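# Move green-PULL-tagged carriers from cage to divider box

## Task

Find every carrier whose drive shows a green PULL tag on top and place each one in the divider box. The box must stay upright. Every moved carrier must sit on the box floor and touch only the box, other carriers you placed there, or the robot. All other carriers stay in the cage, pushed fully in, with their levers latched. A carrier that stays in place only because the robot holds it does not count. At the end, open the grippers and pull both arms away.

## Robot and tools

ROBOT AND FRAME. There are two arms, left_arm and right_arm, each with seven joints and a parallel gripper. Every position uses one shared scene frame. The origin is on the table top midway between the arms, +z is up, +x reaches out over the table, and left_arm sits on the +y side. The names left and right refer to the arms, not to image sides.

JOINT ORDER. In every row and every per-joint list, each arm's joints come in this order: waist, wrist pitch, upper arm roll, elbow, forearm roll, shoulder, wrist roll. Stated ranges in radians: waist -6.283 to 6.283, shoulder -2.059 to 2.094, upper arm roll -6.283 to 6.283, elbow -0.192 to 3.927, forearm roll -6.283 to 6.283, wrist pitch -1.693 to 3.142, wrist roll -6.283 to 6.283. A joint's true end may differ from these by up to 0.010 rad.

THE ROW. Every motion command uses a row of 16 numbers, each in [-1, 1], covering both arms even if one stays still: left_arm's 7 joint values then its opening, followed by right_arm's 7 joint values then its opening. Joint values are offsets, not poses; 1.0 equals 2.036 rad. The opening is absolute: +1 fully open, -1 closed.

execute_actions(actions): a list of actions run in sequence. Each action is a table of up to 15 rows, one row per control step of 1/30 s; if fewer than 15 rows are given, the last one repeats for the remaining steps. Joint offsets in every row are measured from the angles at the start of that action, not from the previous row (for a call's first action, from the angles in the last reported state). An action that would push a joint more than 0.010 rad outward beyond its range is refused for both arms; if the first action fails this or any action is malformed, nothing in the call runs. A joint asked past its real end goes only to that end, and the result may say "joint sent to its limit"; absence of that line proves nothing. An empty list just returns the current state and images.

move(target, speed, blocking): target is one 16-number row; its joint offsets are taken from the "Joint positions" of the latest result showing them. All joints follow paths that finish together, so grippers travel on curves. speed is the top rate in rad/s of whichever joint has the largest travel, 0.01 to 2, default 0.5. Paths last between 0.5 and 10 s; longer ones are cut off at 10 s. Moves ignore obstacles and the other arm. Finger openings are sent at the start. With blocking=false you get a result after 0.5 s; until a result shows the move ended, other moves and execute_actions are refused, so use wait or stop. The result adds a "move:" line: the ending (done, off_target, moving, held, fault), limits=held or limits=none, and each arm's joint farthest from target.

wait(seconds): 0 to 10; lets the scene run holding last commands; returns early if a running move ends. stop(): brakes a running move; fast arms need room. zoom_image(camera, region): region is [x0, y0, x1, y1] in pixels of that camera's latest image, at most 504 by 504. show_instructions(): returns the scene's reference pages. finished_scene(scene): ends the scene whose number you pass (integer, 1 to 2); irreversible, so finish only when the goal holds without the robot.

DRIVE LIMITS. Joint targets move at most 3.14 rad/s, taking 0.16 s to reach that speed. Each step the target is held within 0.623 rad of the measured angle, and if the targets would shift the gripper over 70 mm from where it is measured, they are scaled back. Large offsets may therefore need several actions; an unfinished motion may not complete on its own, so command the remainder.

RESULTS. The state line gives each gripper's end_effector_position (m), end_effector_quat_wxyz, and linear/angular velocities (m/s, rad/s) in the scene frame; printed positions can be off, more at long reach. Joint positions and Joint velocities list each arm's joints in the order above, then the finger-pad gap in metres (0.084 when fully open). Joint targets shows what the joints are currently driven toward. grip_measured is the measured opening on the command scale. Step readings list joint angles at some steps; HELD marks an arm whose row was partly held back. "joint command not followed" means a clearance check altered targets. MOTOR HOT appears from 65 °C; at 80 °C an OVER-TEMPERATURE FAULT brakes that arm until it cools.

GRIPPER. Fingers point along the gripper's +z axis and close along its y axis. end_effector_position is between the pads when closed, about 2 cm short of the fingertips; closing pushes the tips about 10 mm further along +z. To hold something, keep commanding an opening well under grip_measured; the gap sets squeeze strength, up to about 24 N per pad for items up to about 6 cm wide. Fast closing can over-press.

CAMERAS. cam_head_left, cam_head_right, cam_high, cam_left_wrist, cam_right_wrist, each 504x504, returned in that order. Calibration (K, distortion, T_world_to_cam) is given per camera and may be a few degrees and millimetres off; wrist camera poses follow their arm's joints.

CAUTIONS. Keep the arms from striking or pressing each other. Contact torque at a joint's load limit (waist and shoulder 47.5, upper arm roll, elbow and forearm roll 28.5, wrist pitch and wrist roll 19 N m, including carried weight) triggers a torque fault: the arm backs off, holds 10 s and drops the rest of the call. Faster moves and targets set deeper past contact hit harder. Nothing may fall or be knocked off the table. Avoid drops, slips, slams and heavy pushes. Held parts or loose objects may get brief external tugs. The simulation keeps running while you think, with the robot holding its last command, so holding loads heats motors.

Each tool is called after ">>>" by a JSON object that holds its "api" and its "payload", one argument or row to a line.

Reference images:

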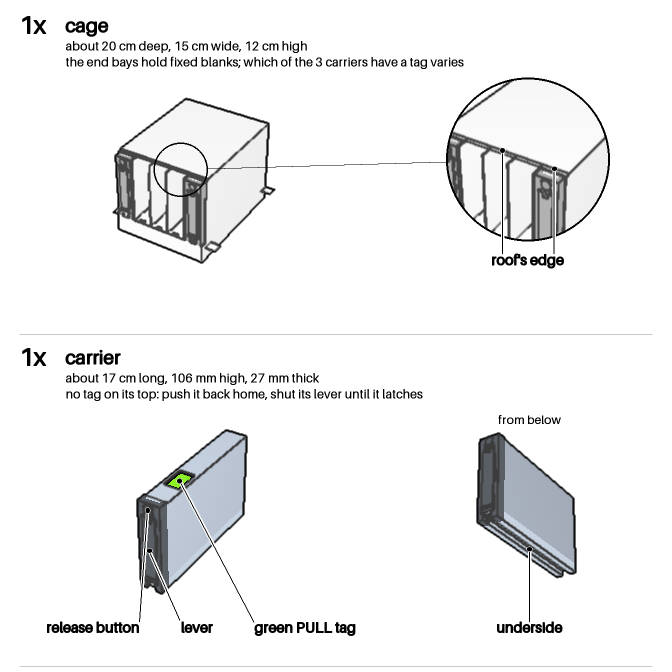

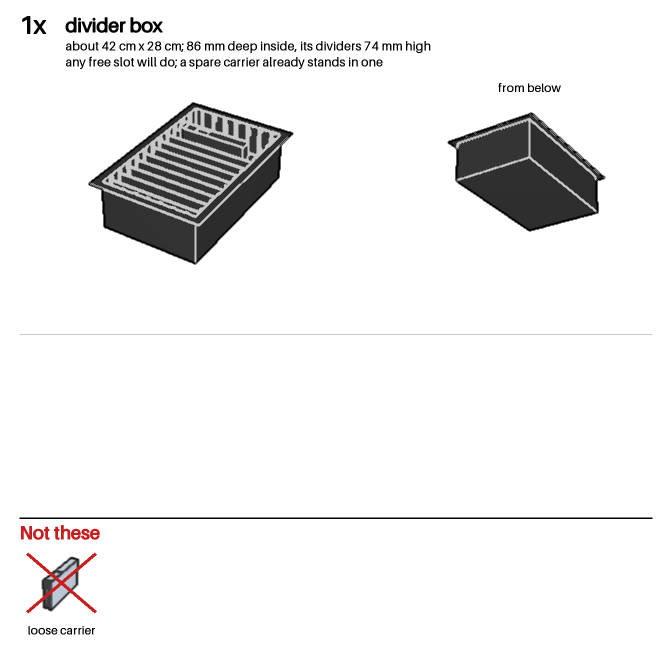

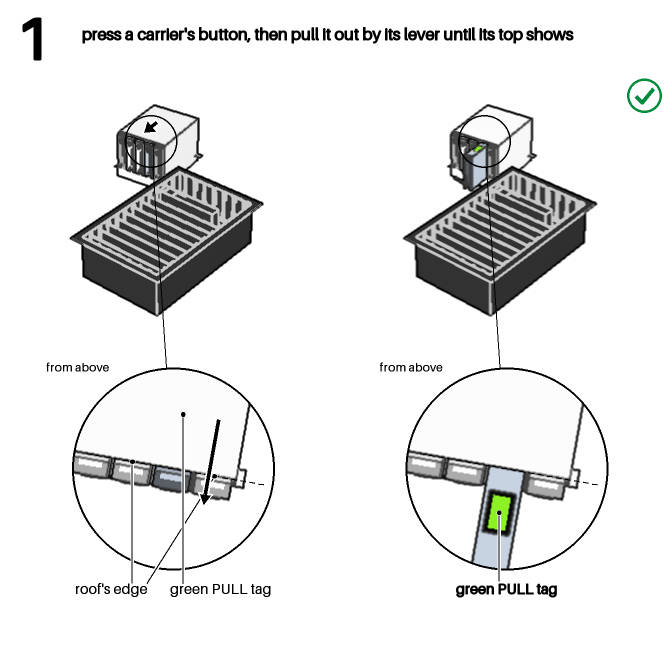

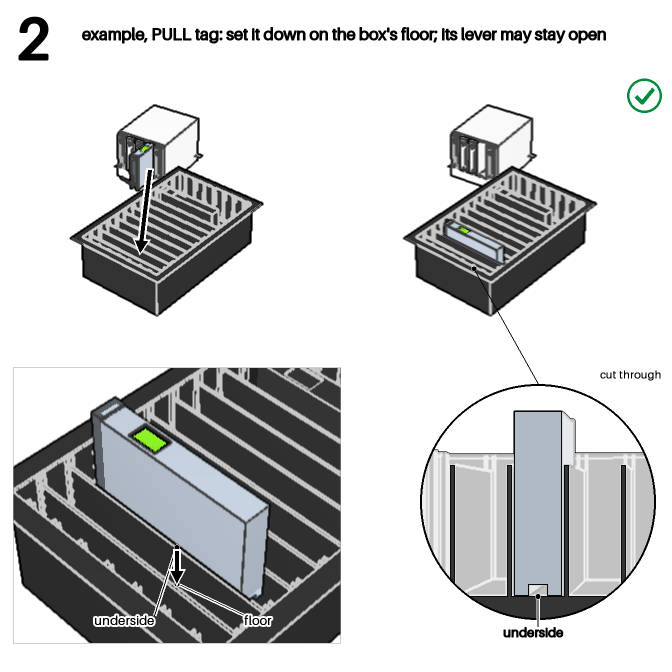

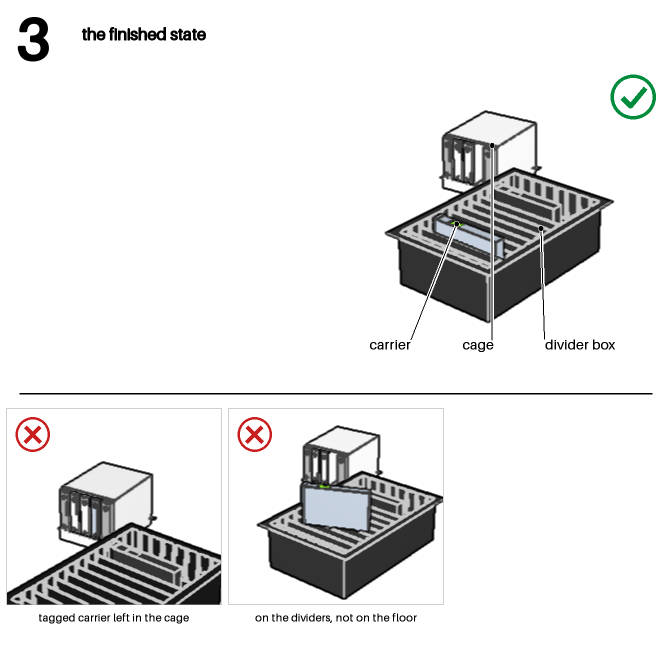

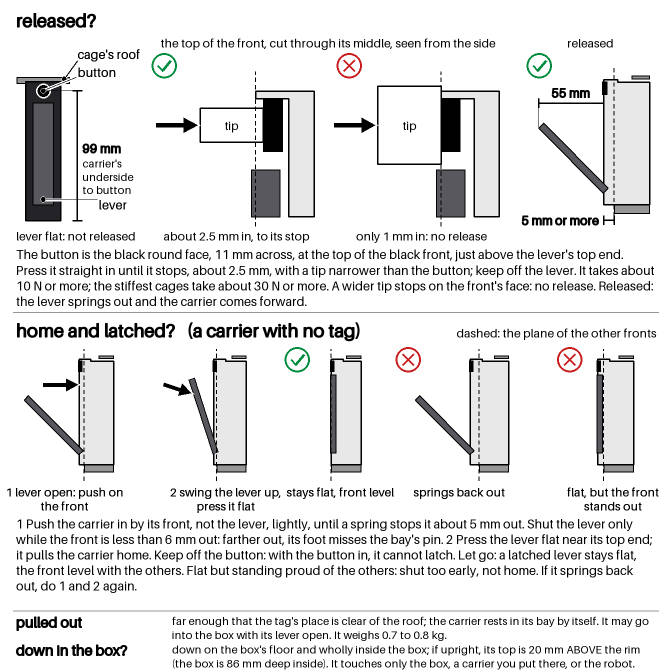

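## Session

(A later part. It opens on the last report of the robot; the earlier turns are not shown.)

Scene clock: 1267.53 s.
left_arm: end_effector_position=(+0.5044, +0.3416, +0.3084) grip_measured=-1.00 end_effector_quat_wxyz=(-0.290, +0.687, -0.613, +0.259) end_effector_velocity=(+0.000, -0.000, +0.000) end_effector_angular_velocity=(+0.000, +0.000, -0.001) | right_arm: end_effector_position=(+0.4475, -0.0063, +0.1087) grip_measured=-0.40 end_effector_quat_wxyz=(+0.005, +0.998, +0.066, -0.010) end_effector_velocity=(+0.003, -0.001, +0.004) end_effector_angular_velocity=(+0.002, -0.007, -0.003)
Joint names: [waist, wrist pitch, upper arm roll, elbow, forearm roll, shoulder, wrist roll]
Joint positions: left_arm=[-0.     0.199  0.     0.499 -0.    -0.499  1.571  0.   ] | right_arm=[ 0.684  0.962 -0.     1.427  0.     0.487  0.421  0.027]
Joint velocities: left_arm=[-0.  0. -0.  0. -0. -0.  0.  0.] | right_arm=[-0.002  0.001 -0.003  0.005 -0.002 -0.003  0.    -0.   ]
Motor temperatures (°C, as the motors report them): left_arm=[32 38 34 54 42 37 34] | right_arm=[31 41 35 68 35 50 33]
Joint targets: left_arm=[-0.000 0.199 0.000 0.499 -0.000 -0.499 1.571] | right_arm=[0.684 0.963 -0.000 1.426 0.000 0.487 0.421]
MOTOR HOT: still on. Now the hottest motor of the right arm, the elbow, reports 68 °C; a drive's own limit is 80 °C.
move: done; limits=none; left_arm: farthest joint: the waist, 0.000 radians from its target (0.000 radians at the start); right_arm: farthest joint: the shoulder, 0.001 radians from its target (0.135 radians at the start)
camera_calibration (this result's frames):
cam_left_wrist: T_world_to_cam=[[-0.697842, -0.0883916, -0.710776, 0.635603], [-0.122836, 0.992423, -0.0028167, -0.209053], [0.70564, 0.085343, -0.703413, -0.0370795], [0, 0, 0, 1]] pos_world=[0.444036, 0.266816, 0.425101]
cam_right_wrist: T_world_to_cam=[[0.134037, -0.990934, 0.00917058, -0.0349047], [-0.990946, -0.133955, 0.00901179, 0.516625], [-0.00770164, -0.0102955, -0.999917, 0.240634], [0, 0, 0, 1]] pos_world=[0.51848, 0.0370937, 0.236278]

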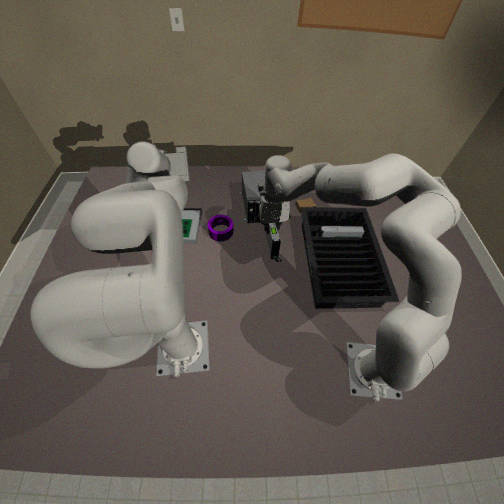

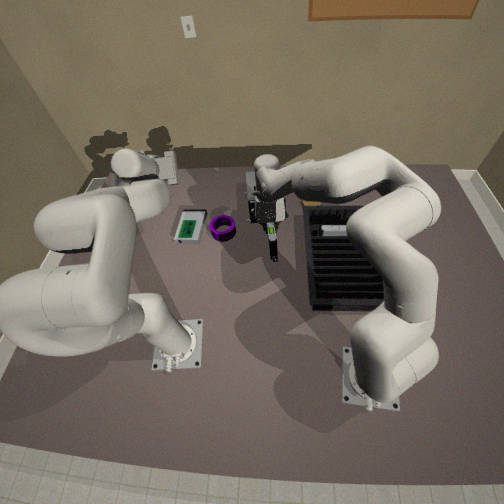

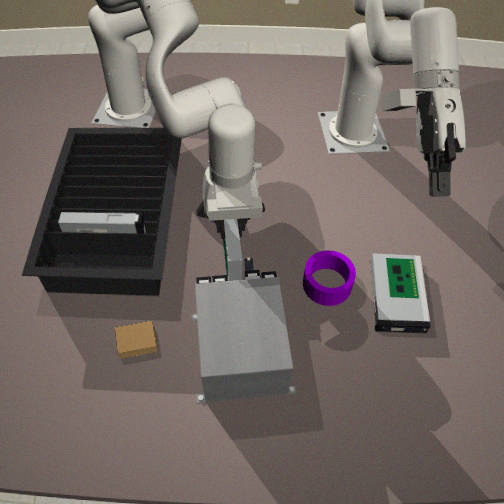

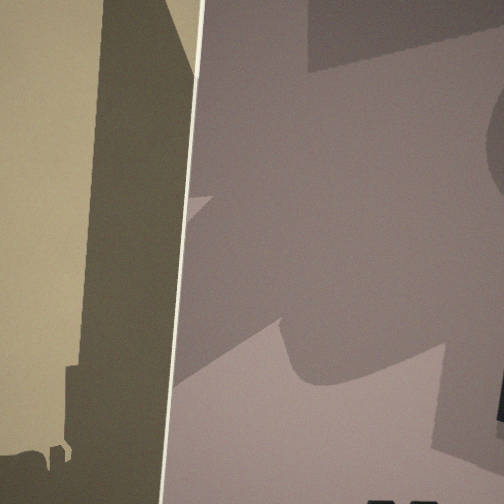

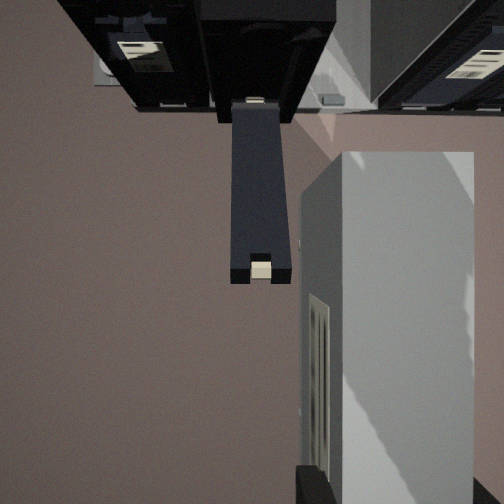

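>>> {"api": "move", "payload": {
  "target": [0,0,0,0,0,0,0,-1,0,0.1405,0,0.0857,0,-0.0676,0,-1],
  "speed": 0.35
}}

>>> {"api": "zoom_image", "payload": {
  "camera": "cam_high",
  "region": [0, 100, 220, 320]
}}

Scene clock: 1288.50 s.
left_arm: end_effector_position=(+0.5044, +0.3416, +0.3084) grip_measured=-1.00 end_effector_quat_wxyz=(-0.290, +0.687, -0.613, +0.259) end_effector_velocity=(-0.000, +0.000, -0.000) end_effector_angular_velocity=(+0.000, -0.000, +0.000) | right_arm: end_effector_position=(+0.4475, -0.0063, +0.2391) grip_measured=-0.40 end_effector_quat_wxyz=(-0.001, +0.998, +0.066, +0.001) end_effector_velocity=(+0.000, -0.000, +0.000) end_effector_angular_velocity=(+0.000, +0.000, -0.001)
Joint names: [waist, wrist pitch, upper arm roll, elbow, forearm roll, shoulder, wrist roll]
Joint positions: left_arm=[-0.     0.199  0.     0.499 -0.    -0.499  1.571  0.   ] | right_arm=[ 0.684  1.248 -0.     1.601  0.     0.35   0.421  0.027]
Joint velocities: left_arm=[ 0.    -0.001 -0.    -0.    -0.    -0.     0.     0.   ] | right_arm=[-0.001  0.001  0.     0.     0.    -0.001 -0.    -0.   ]
Motor temperatures (°C, as the motors report them): left_arm=[32 38 34 54 42 37 34] | right_arm=[31 40 35 65 35 48 33]
Joint targets: left_arm=[-0.000 0.199 0.000 0.499 -0.000 -0.499 1.571] | right_arm=[0.684 1.248 -0.000 1.601 0.000 0.349 0.421]
MOTOR HOT: still on. Now the hottest motor of the right arm, the elbow, reports 65 °C; a drive's own limit is 80 °C.
move: done; limits=none; left_arm: farthest joint: the waist, 0.000 radians from its target (0.000 radians at the start); right_arm: farthest joint: the waist, 0.000 radians from its target (0.000 radians at the start)
camera_calibration (this result's frames):
cam_left_wrist: T_world_to_cam=[[-0.697842, -0.0883917, -0.710776, 0.635603], [-0.122836, 0.992423, -0.00281672, -0.209053], [0.70564, 0.0853431, -0.703412, -0.0370796], [0, 0, 0, 1]] pos_world=[0.444036, 0.266816, 0.425101]
cam_right_wrist: T_world_to_cam=[[0.133958, -0.990986, -0.00140858, -0.0335483], [-0.990884, -0.133924, -0.0145772, 0.52101], [0.0142572, 0.00334848, -0.999893, 0.361265], [0, 0, 0, 1]] pos_world=[0.515604, 0.03532, 0.368774]

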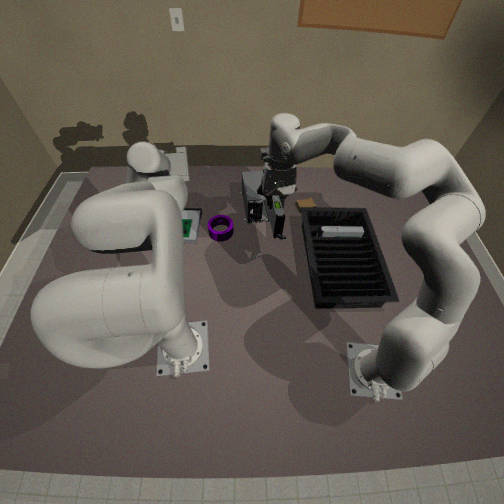

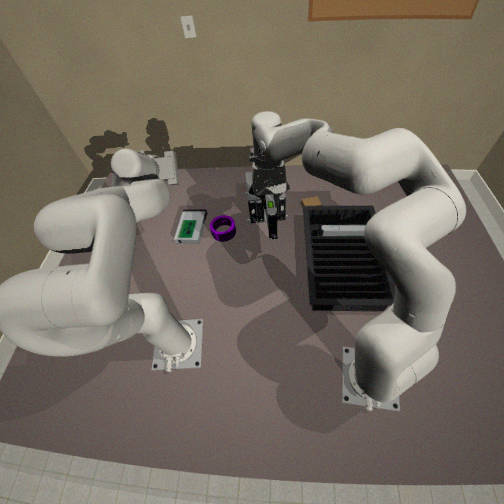

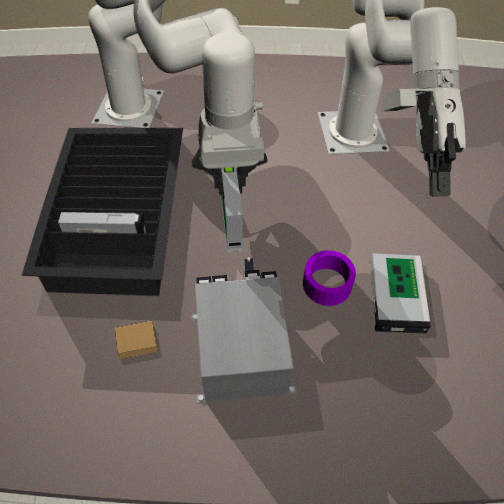

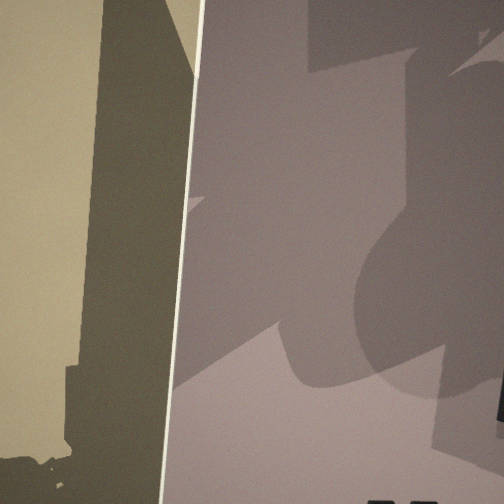

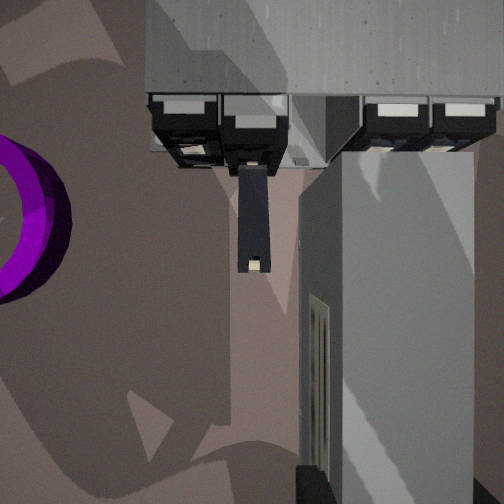

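Region (0, 100, 220, 320) of cam_high's 504x504 image, scaled by 2.291, with more detail than that image has.

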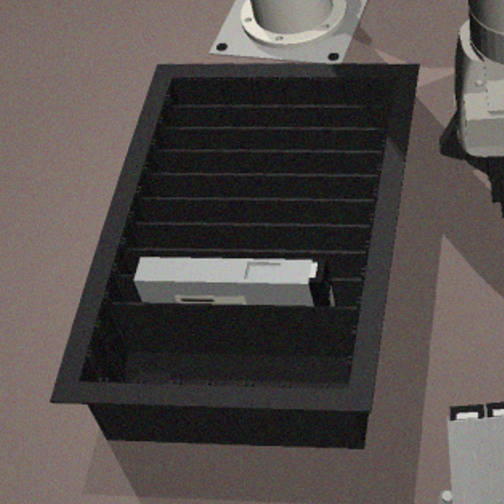

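>>> {"api": "move", "payload": {
  "target": [0,0,0,0,0,0,0,-1,-0.2859,-0.0477,0,-0.4161,0,-0.3688,0.5366,-1],
  "speed": 0.5
}}

Scene clock: 1313.73 s.
left_arm: end_effector_position=(+0.5044, +0.3416, +0.3084) grip_measured=-1.00 end_effector_quat_wxyz=(-0.290, +0.687, -0.613, +0.259) end_effector_velocity=(-0.000, +0.000, -0.000) end_effector_angular_velocity=(-0.001, +0.001, +0.000) | right_arm: end_effector_position=(+0.3132, -0.3191, +0.2387) grip_measured=-0.40 end_effector_quat_wxyz=(-0.001, +0.718, -0.696, +0.001) end_effector_velocity=(-0.001, -0.001, -0.000) end_effector_angular_velocity=(+0.000, +0.000, -0.003)
Joint names: [waist, wrist pitch, upper arm roll, elbow, forearm roll, shoulder, wrist roll]
Joint positions: left_arm=[-0.     0.199  0.     0.499 -0.    -0.499  1.571  0.   ] | right_arm=[ 0.102  1.151 -0.     0.754  0.    -0.401  1.513  0.027]
Joint velocities: left_arm=[-0.001  0.     0.001 -0.     0.    -0.     0.     0.   ] | right_arm=[-0.001  0.    -0.001 -0.003  0.    -0.002  0.001  0.   ]
Motor temperatures (°C, as the motors report them): left_arm=[32 38 34 55 42 37 34] | right_arm=[31 39 35 66 35 47 33]
Joint targets: left_arm=[-0.000 0.199 0.000 0.499 -0.000 -0.499 1.571] | right_arm=[0.102 1.151 -0.000 0.754 0.000 -0.401 1.514]
MOTOR HOT: still on. Now the hottest motor of the right arm, the elbow, reports 66 °C; a drive's own limit is 80 °C.
move: done; limits=none; left_arm: farthest joint: the waist, 0.000 radians from its target (0.000 radians at the start); right_arm: farthest joint: the waist, 0.000 radians from its target (0.582 radians at the start)
camera_calibration (this result's frames):
cam_left_wrist: T_world_to_cam=[[-0.697842, -0.0883917, -0.710776, 0.635603], [-0.122836, 0.992423, -0.00281674, -0.209053], [0.70564, 0.085343, -0.703412, -0.0370796], [0, 0, 0, 1]] pos_world=[0.444036, 0.266816, 0.425101]
cam_right_wrist: T_world_to_cam=[[-0.999498, -0.031422, -0.00415964, 0.336292], [-0.0313713, 0.999439, -0.0117442, 0.406565], [0.00452633, -0.0116078, -0.999922, 0.362099], [0, 0, 0, 1]] pos_world=[0.347239, -0.391567, 0.368244]

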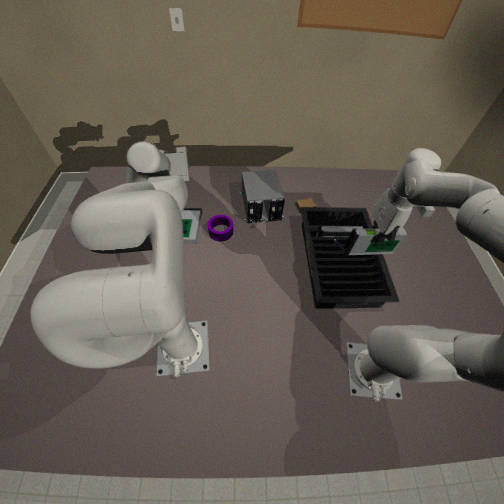

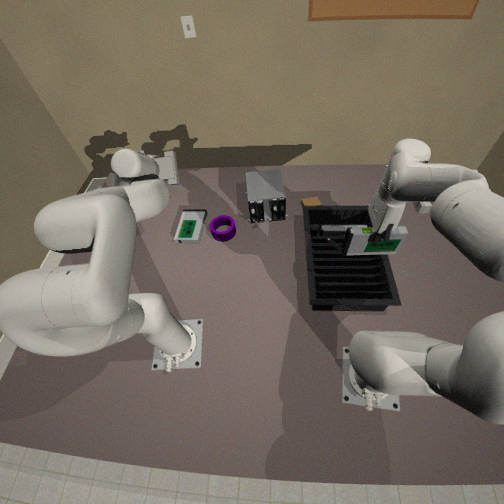

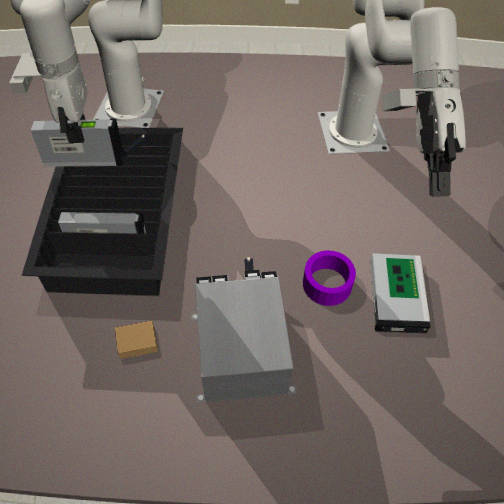

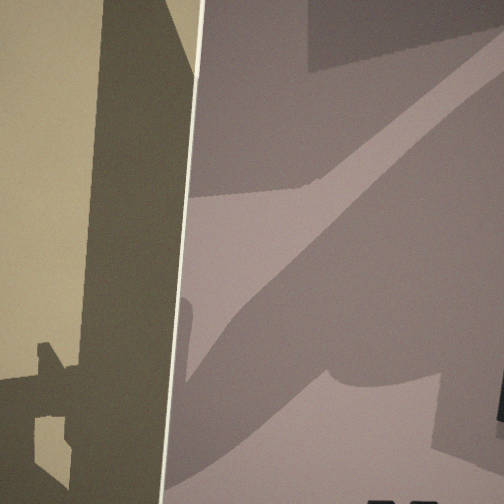

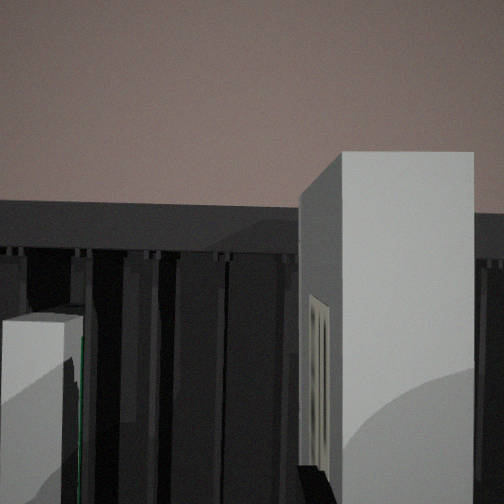

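>>> {"api": "zoom_image", "payload": {
  "camera": "cam_right_wrist",
  "region": [60, 180, 360, 480]
}}

Region (60, 180, 360, 480) of cam_right_wrist's 504x504 image, scaled by 1.680, with more detail than that image has.

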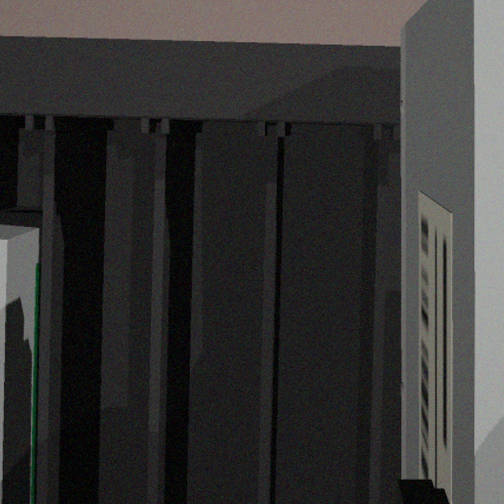

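>>> {"api": "execute_actions", "payload": {
  "actions": []
}}

Scene clock: 1351.23 s.
left_arm: end_effector_position=(+0.5044, +0.3416, +0.3084) grip_measured=-1.00 end_effector_quat_wxyz=(-0.290, +0.687, -0.613, +0.259) end_effector_velocity=(+0.000, -0.000, +0.000) end_effector_angular_velocity=(+0.001, -0.000, -0.001) | right_arm: end_effector_position=(+0.3131, -0.3193, +0.2387) grip_measured=-0.40 end_effector_quat_wxyz=(-0.001, +0.717, -0.697, +0.001) end_effector_velocity=(+0.000, +0.000, -0.000) end_effector_angular_velocity=(+0.000, -0.001, +0.001)
Joint names: [waist, wrist pitch, upper arm roll, elbow, forearm roll, shoulder, wrist roll]
Joint positions: left_arm=[-0.     0.199  0.     0.499 -0.    -0.499  1.571  0.   ] | right_arm=[ 0.102  1.151 -0.     0.754  0.    -0.401  1.514  0.027]
Joint velocities: left_arm=[ 0.    -0.    -0.001 -0.     0.    -0.     0.     0.   ] | right_arm=[ 0.001 -0.002 -0.    -0.     0.     0.     0.     0.   ]
Motor temperatures (°C, as the motors report them): left_arm=[32 38 34 55 42 37 34] | right_arm=[31 38 35 66 35 43 33]
Joint targets: left_arm=[-0.000 0.199 0.000 0.499 -0.000 -0.499 1.571] | right_arm=[0.102 1.151 -0.000 0.754 0.000 -0.401 1.514]
MOTOR HOT: still on. Now the hottest motor of the right arm, the elbow, reports 66 °C; a drive's own limit is 80 °C.
camera_calibration (this result's frames):
cam_left_wrist: T_world_to_cam=[[-0.697842, -0.0883916, -0.710776, 0.635603], [-0.122836, 0.992423, -0.00281664, -0.209053], [0.70564, 0.085343, -0.703412, -0.0370796], [0, 0, 0, 1]] pos_world=[0.444036, 0.266816, 0.425101]
cam_right_wrist: T_world_to_cam=[[-0.999517, -0.0308112, -0.00410538, 0.336365], [-0.0307613, 0.999458, -0.0117099, 0.406513], [0.00446395, -0.011578, -0.999923, 0.362099], [0, 0, 0, 1]] pos_world=[0.347091, -0.391736, 0.368212]

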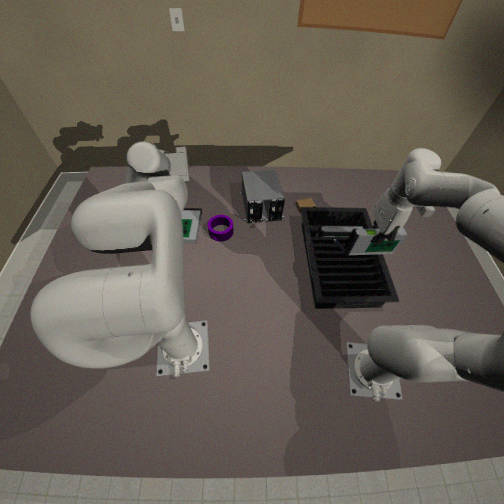

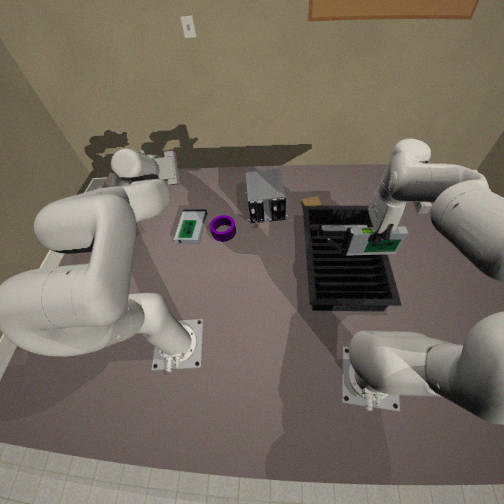

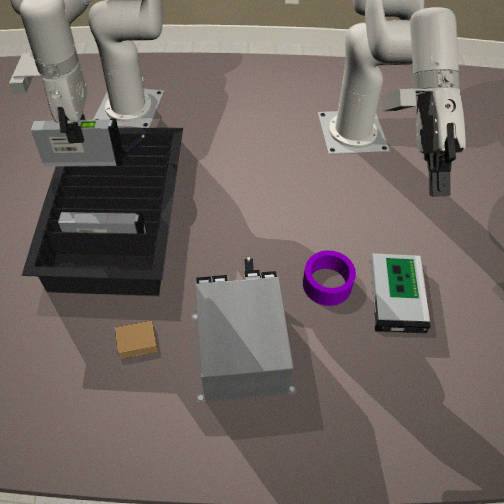

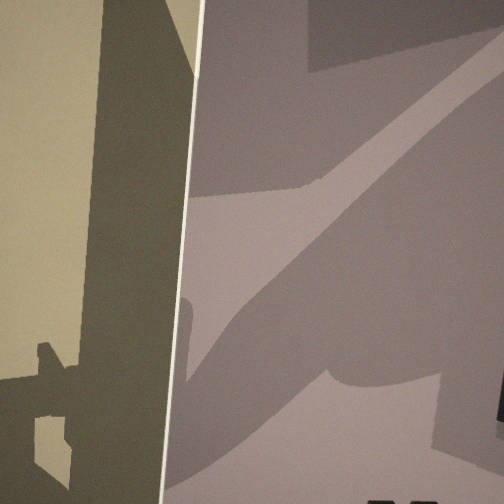

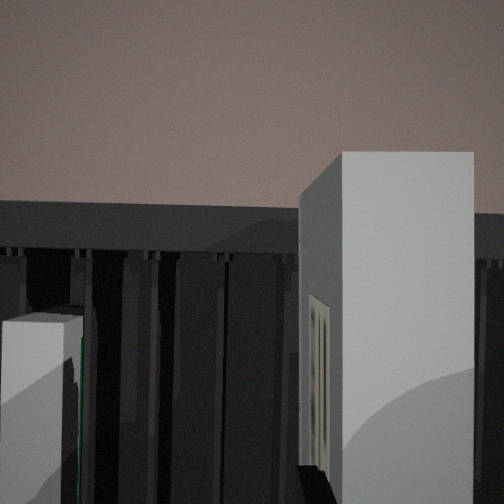

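>>> {"api": "zoom_image", "payload": {
  "camera": "cam_right_wrist",
  "region": [0, 140, 504, 504]
}}

>>> {"api": "zoom_image", "payload": {
  "camera": "cam_high",
  "region": [0, 90, 220, 310]
}}

Region (0, 140, 504, 504) of cam_right_wrist's 504x504 image, scaled by 1.000.

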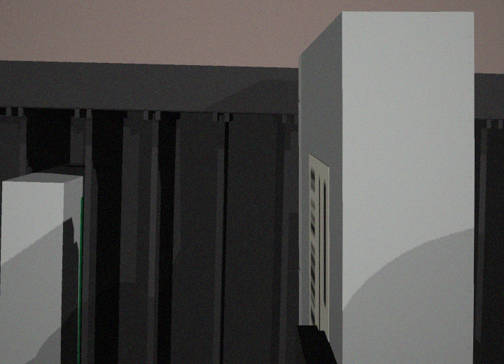

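Region (0, 90, 220, 310) of cam_high's 504x504 image, scaled by 2.291, with more detail than that image has.

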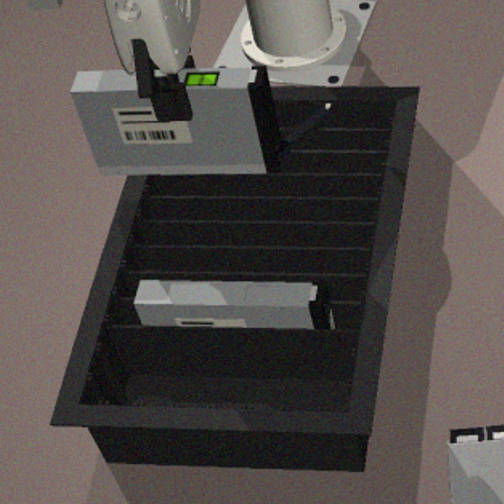

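>>> {"api": "move", "payload": {
  "target": [0,0,0,0,0,0,0,-1, 0.0436,-0.0343,0,-0.0327,0,0.0017,0.0584,-1],
  "speed": 0.25
}}

Scene clock: 1388.60 s.
left_arm: end_effector_position=(+0.5044, +0.3416, +0.3084) grip_measured=-1.00 end_effector_quat_wxyz=(-0.290, +0.687, -0.613, +0.259) end_effector_velocity=(+0.000, -0.001, -0.000) end_effector_angular_velocity=(+0.001, +0.001, -0.003) | right_arm: end_effector_position=(+0.3080, -0.2882, +0.2151) grip_measured=-0.40 end_effector_quat_wxyz=(-0.002, +0.707, -0.707, +0.001) end_effector_velocity=(-0.000, +0.002, -0.001) end_effector_angular_velocity=(-0.001, -0.000, +0.003)
Joint names: [waist, wrist pitch, upper arm roll, elbow, forearm roll, shoulder, wrist roll]
Joint positions: left_arm=[-0.     0.199  0.     0.499 -0.    -0.499  1.571  0.   ] | right_arm=[ 0.19   1.081 -0.     0.688  0.    -0.398  1.632  0.027]
Joint velocities: left_arm=[-0.001  0.001 -0.001  0.     0.    -0.     0.001  0.   ] | right_arm=[ 0.004 -0.002  0.001 -0.001 -0.001  0.001  0.002  0.   ]
Motor temperatures (°C, as the motors report them): left_arm=[32 38 34 55 42 37 34] | right_arm=[31 38 35 66 35 42 33]
Joint targets: left_arm=[-0.000 0.199 0.000 0.499 -0.000 -0.499 1.571] | right_arm=[0.191 1.081 -0.000 0.687 0.000 -0.398 1.632]
MOTOR HOT: still on. Now the hottest motor of the right arm, the elbow, reports 66 °C; a drive's own limit is 80 °C.
move: done; limits=none; left_arm: farthest joint: the waist, 0.000 radians from its target (0.000 radians at the start); right_arm: farthest joint: the wrist roll, 0.001 radians from its target (0.119 radians at the start)
camera_calibration (this result's frames):
cam_left_wrist: T_world_to_cam=[[-0.697842, -0.088392, -0.710776, 0.635603], [-0.122836, 0.992423, -0.00281689, -0.209053], [0.70564, 0.0853431, -0.703412, -0.0370796], [0, 0, 0, 1]] pos_world=[0.444036, 0.266816, 0.425101]
cam_right_wrist: T_world_to_cam=[[-0.999992, -0.000488792, -0.00409072, 0.341064], [-0.000442886, 0.999937, -0.0112153, 0.365677], [0.00409594, -0.0112134, -0.999929, 0.339091], [0, 0, 0, 1]] pos_world=[0.339834, -0.361685, 0.344563]

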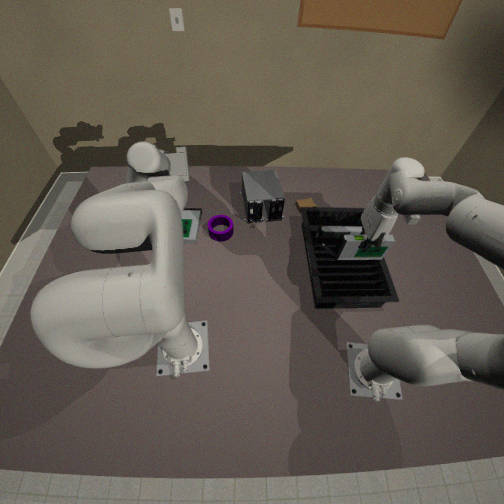

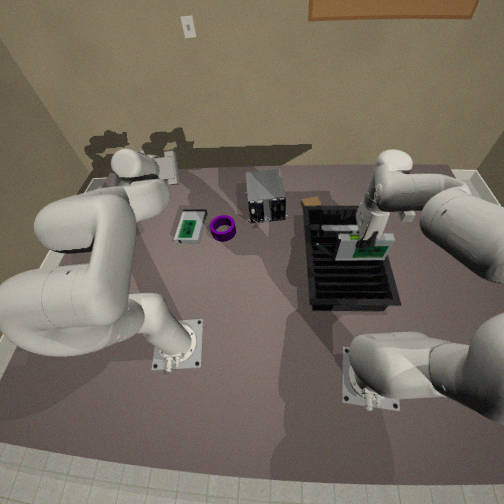

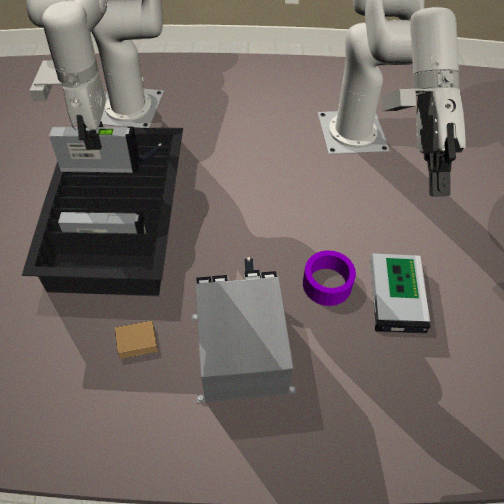

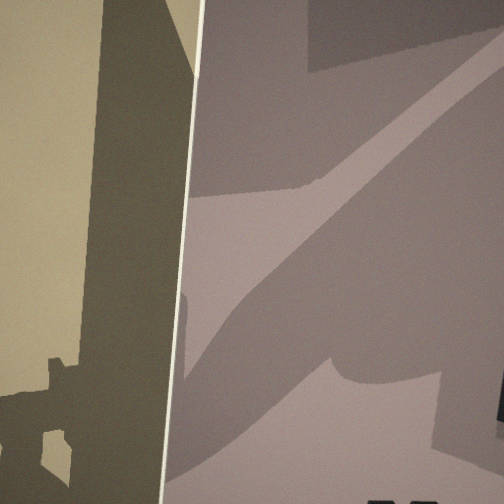

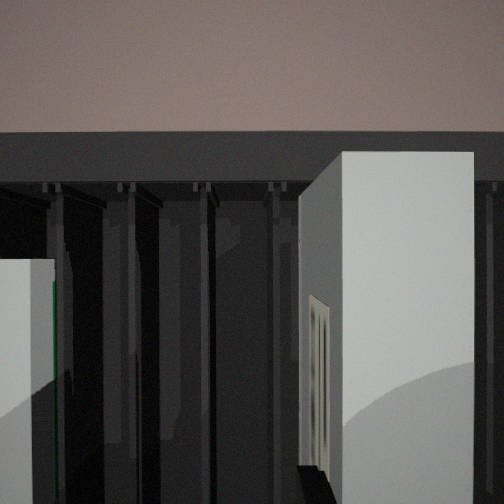

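>>> {"api": "zoom_image", "payload": {
  "camera": "cam_right_wrist",
  "region": [180, 120, 504, 320]
}}

Region (180, 120, 504, 320) of cam_right_wrist's 504x504 image, scaled by 1.556, with more detail than that image has; it fills the top 311 rows of this view, and the rest is white.

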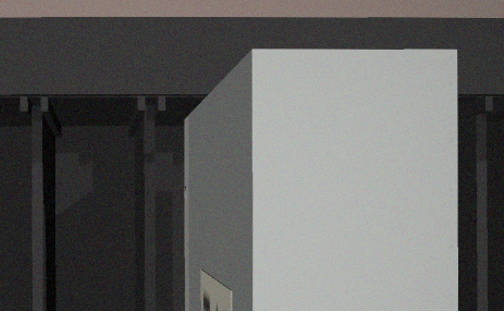

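>>> {"api": "move", "payload": {
  "target": [0,0,0,0,0,0,0,-1, -0.0028,-0.0403,0,-0.01945,0,0.02087,-0.0028,-1],
  "speed": 0.15
}}

Scene clock: 1419.03 s.
left_arm: end_effector_position=(+0.5044, +0.3416, +0.3084) grip_measured=-1.00 end_effector_quat_wxyz=(-0.290, +0.687, -0.613, +0.259) end_effector_velocity=(+0.000, -0.000, +0.000) end_effector_angular_velocity=(-0.000, -0.001, -0.001) | right_arm: end_effector_position=(+0.3120, -0.2899, +0.1902) grip_measured=-0.40 end_effector_quat_wxyz=(-0.002, +0.707, -0.707, +0.001) end_effector_velocity=(-0.001, +0.001, -0.002) end_effector_angular_velocity=(+0.001, +0.003, +0.001)
Joint names: [waist, wrist pitch, upper arm roll, elbow, forearm roll, shoulder, wrist roll]
Joint positions: left_arm=[-0.     0.199  0.     0.499 -0.    -0.499  1.571  0.   ] | right_arm=[ 0.185  1.    -0.     0.648  0.    -0.356  1.627  0.027]
Joint velocities: left_arm=[-0.001 -0.    -0.     0.001 -0.     0.    -0.001  0.   ] | right_arm=[ 0.001 -0.001 -0.    -0.002  0.001  0.002 -0.     0.   ]
Motor temperatures (°C, as the motors report them): left_arm=[32 38 34 56 42 37 34] | right_arm=[31 38 35 67 35 42 33]
Joint targets: left_arm=[-0.000 0.199 0.000 0.499 -0.000 -0.499 1.571] | right_arm=[0.185 0.999 -0.000 0.648 0.000 -0.355 1.627]
MOTOR HOT: still on. Now the hottest motor of the right arm, the elbow, reports 67 °C; a drive's own limit is 80 °C.
move: done; limits=none; left_arm: farthest joint: the waist, 0.000 radians from its target (0.000 radians at the start); right_arm: farthest joint: the wrist pitch, 0.001 radians from its target (0.082 radians at the start)
camera_calibration (this result's frames):
cam_left_wrist: T_world_to_cam=[[-0.697842, -0.0883919, -0.710776, 0.635603], [-0.122836, 0.992423, -0.00281681, -0.209053], [0.70564, 0.0853431, -0.703412, -0.0370796], [0, 0, 0, 1]] pos_world=[0.444036, 0.266816, 0.425101]
cam_right_wrist: T_world_to_cam=[[-0.99999, -0.000490265, -0.00434059, 0.344943], [-0.000441429, 0.999937, -0.0112448, 0.367183], [0.00434583, -0.0112428, -0.999927, 0.314141], [0, 0, 0, 1]] pos_world=[0.343736, -0.363459, 0.319745]

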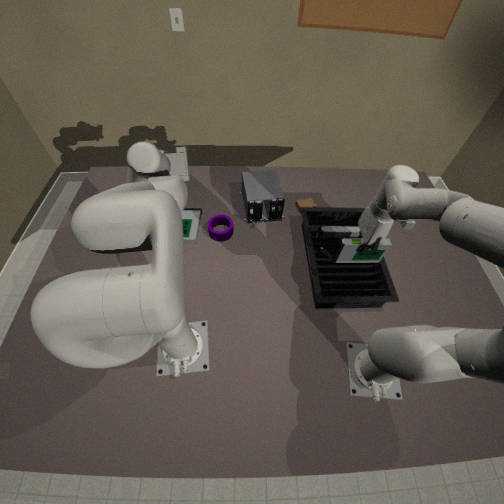

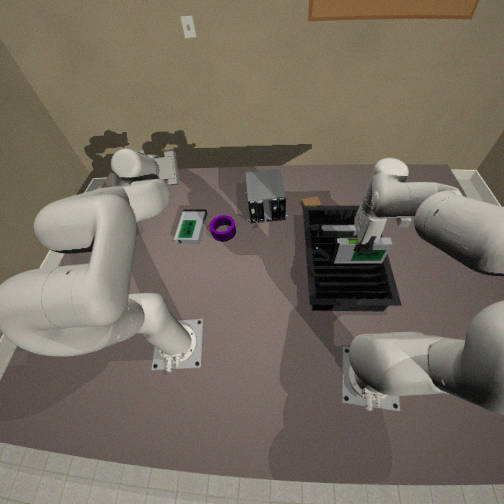

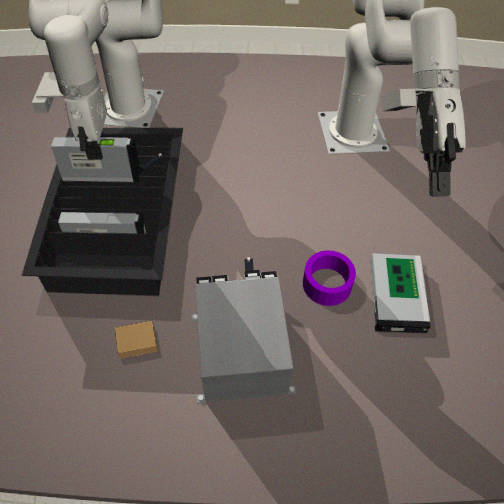

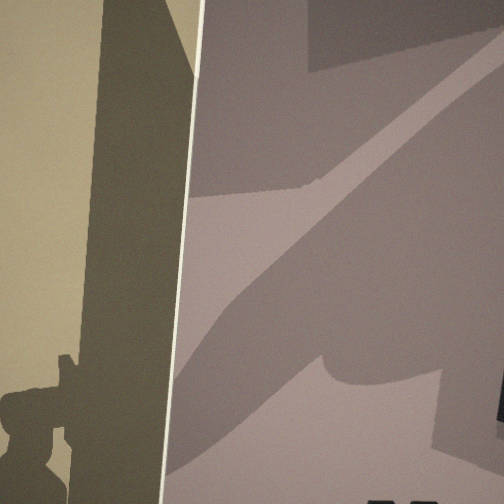

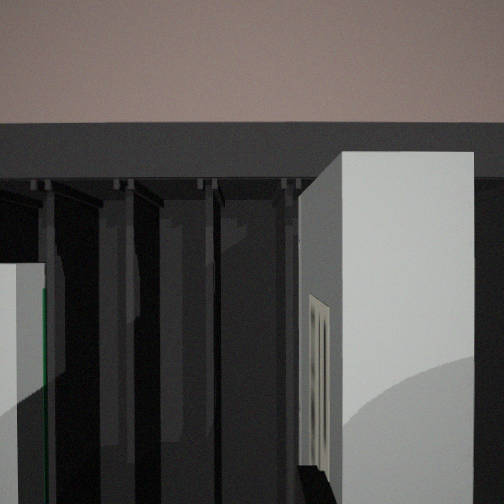

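>>> {"api": "zoom_image", "payload": {
  "camera": "cam_right_wrist",
  "region": [190, 140, 370, 320]
}}

Region (190, 140, 370, 320) of cam_right_wrist's 504x504 image, scaled by 2.800, with more detail than that image has.

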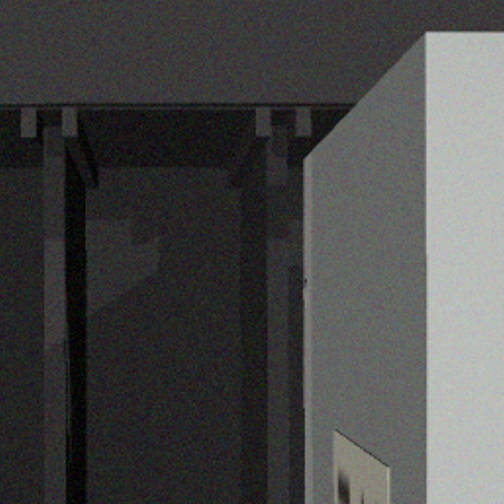

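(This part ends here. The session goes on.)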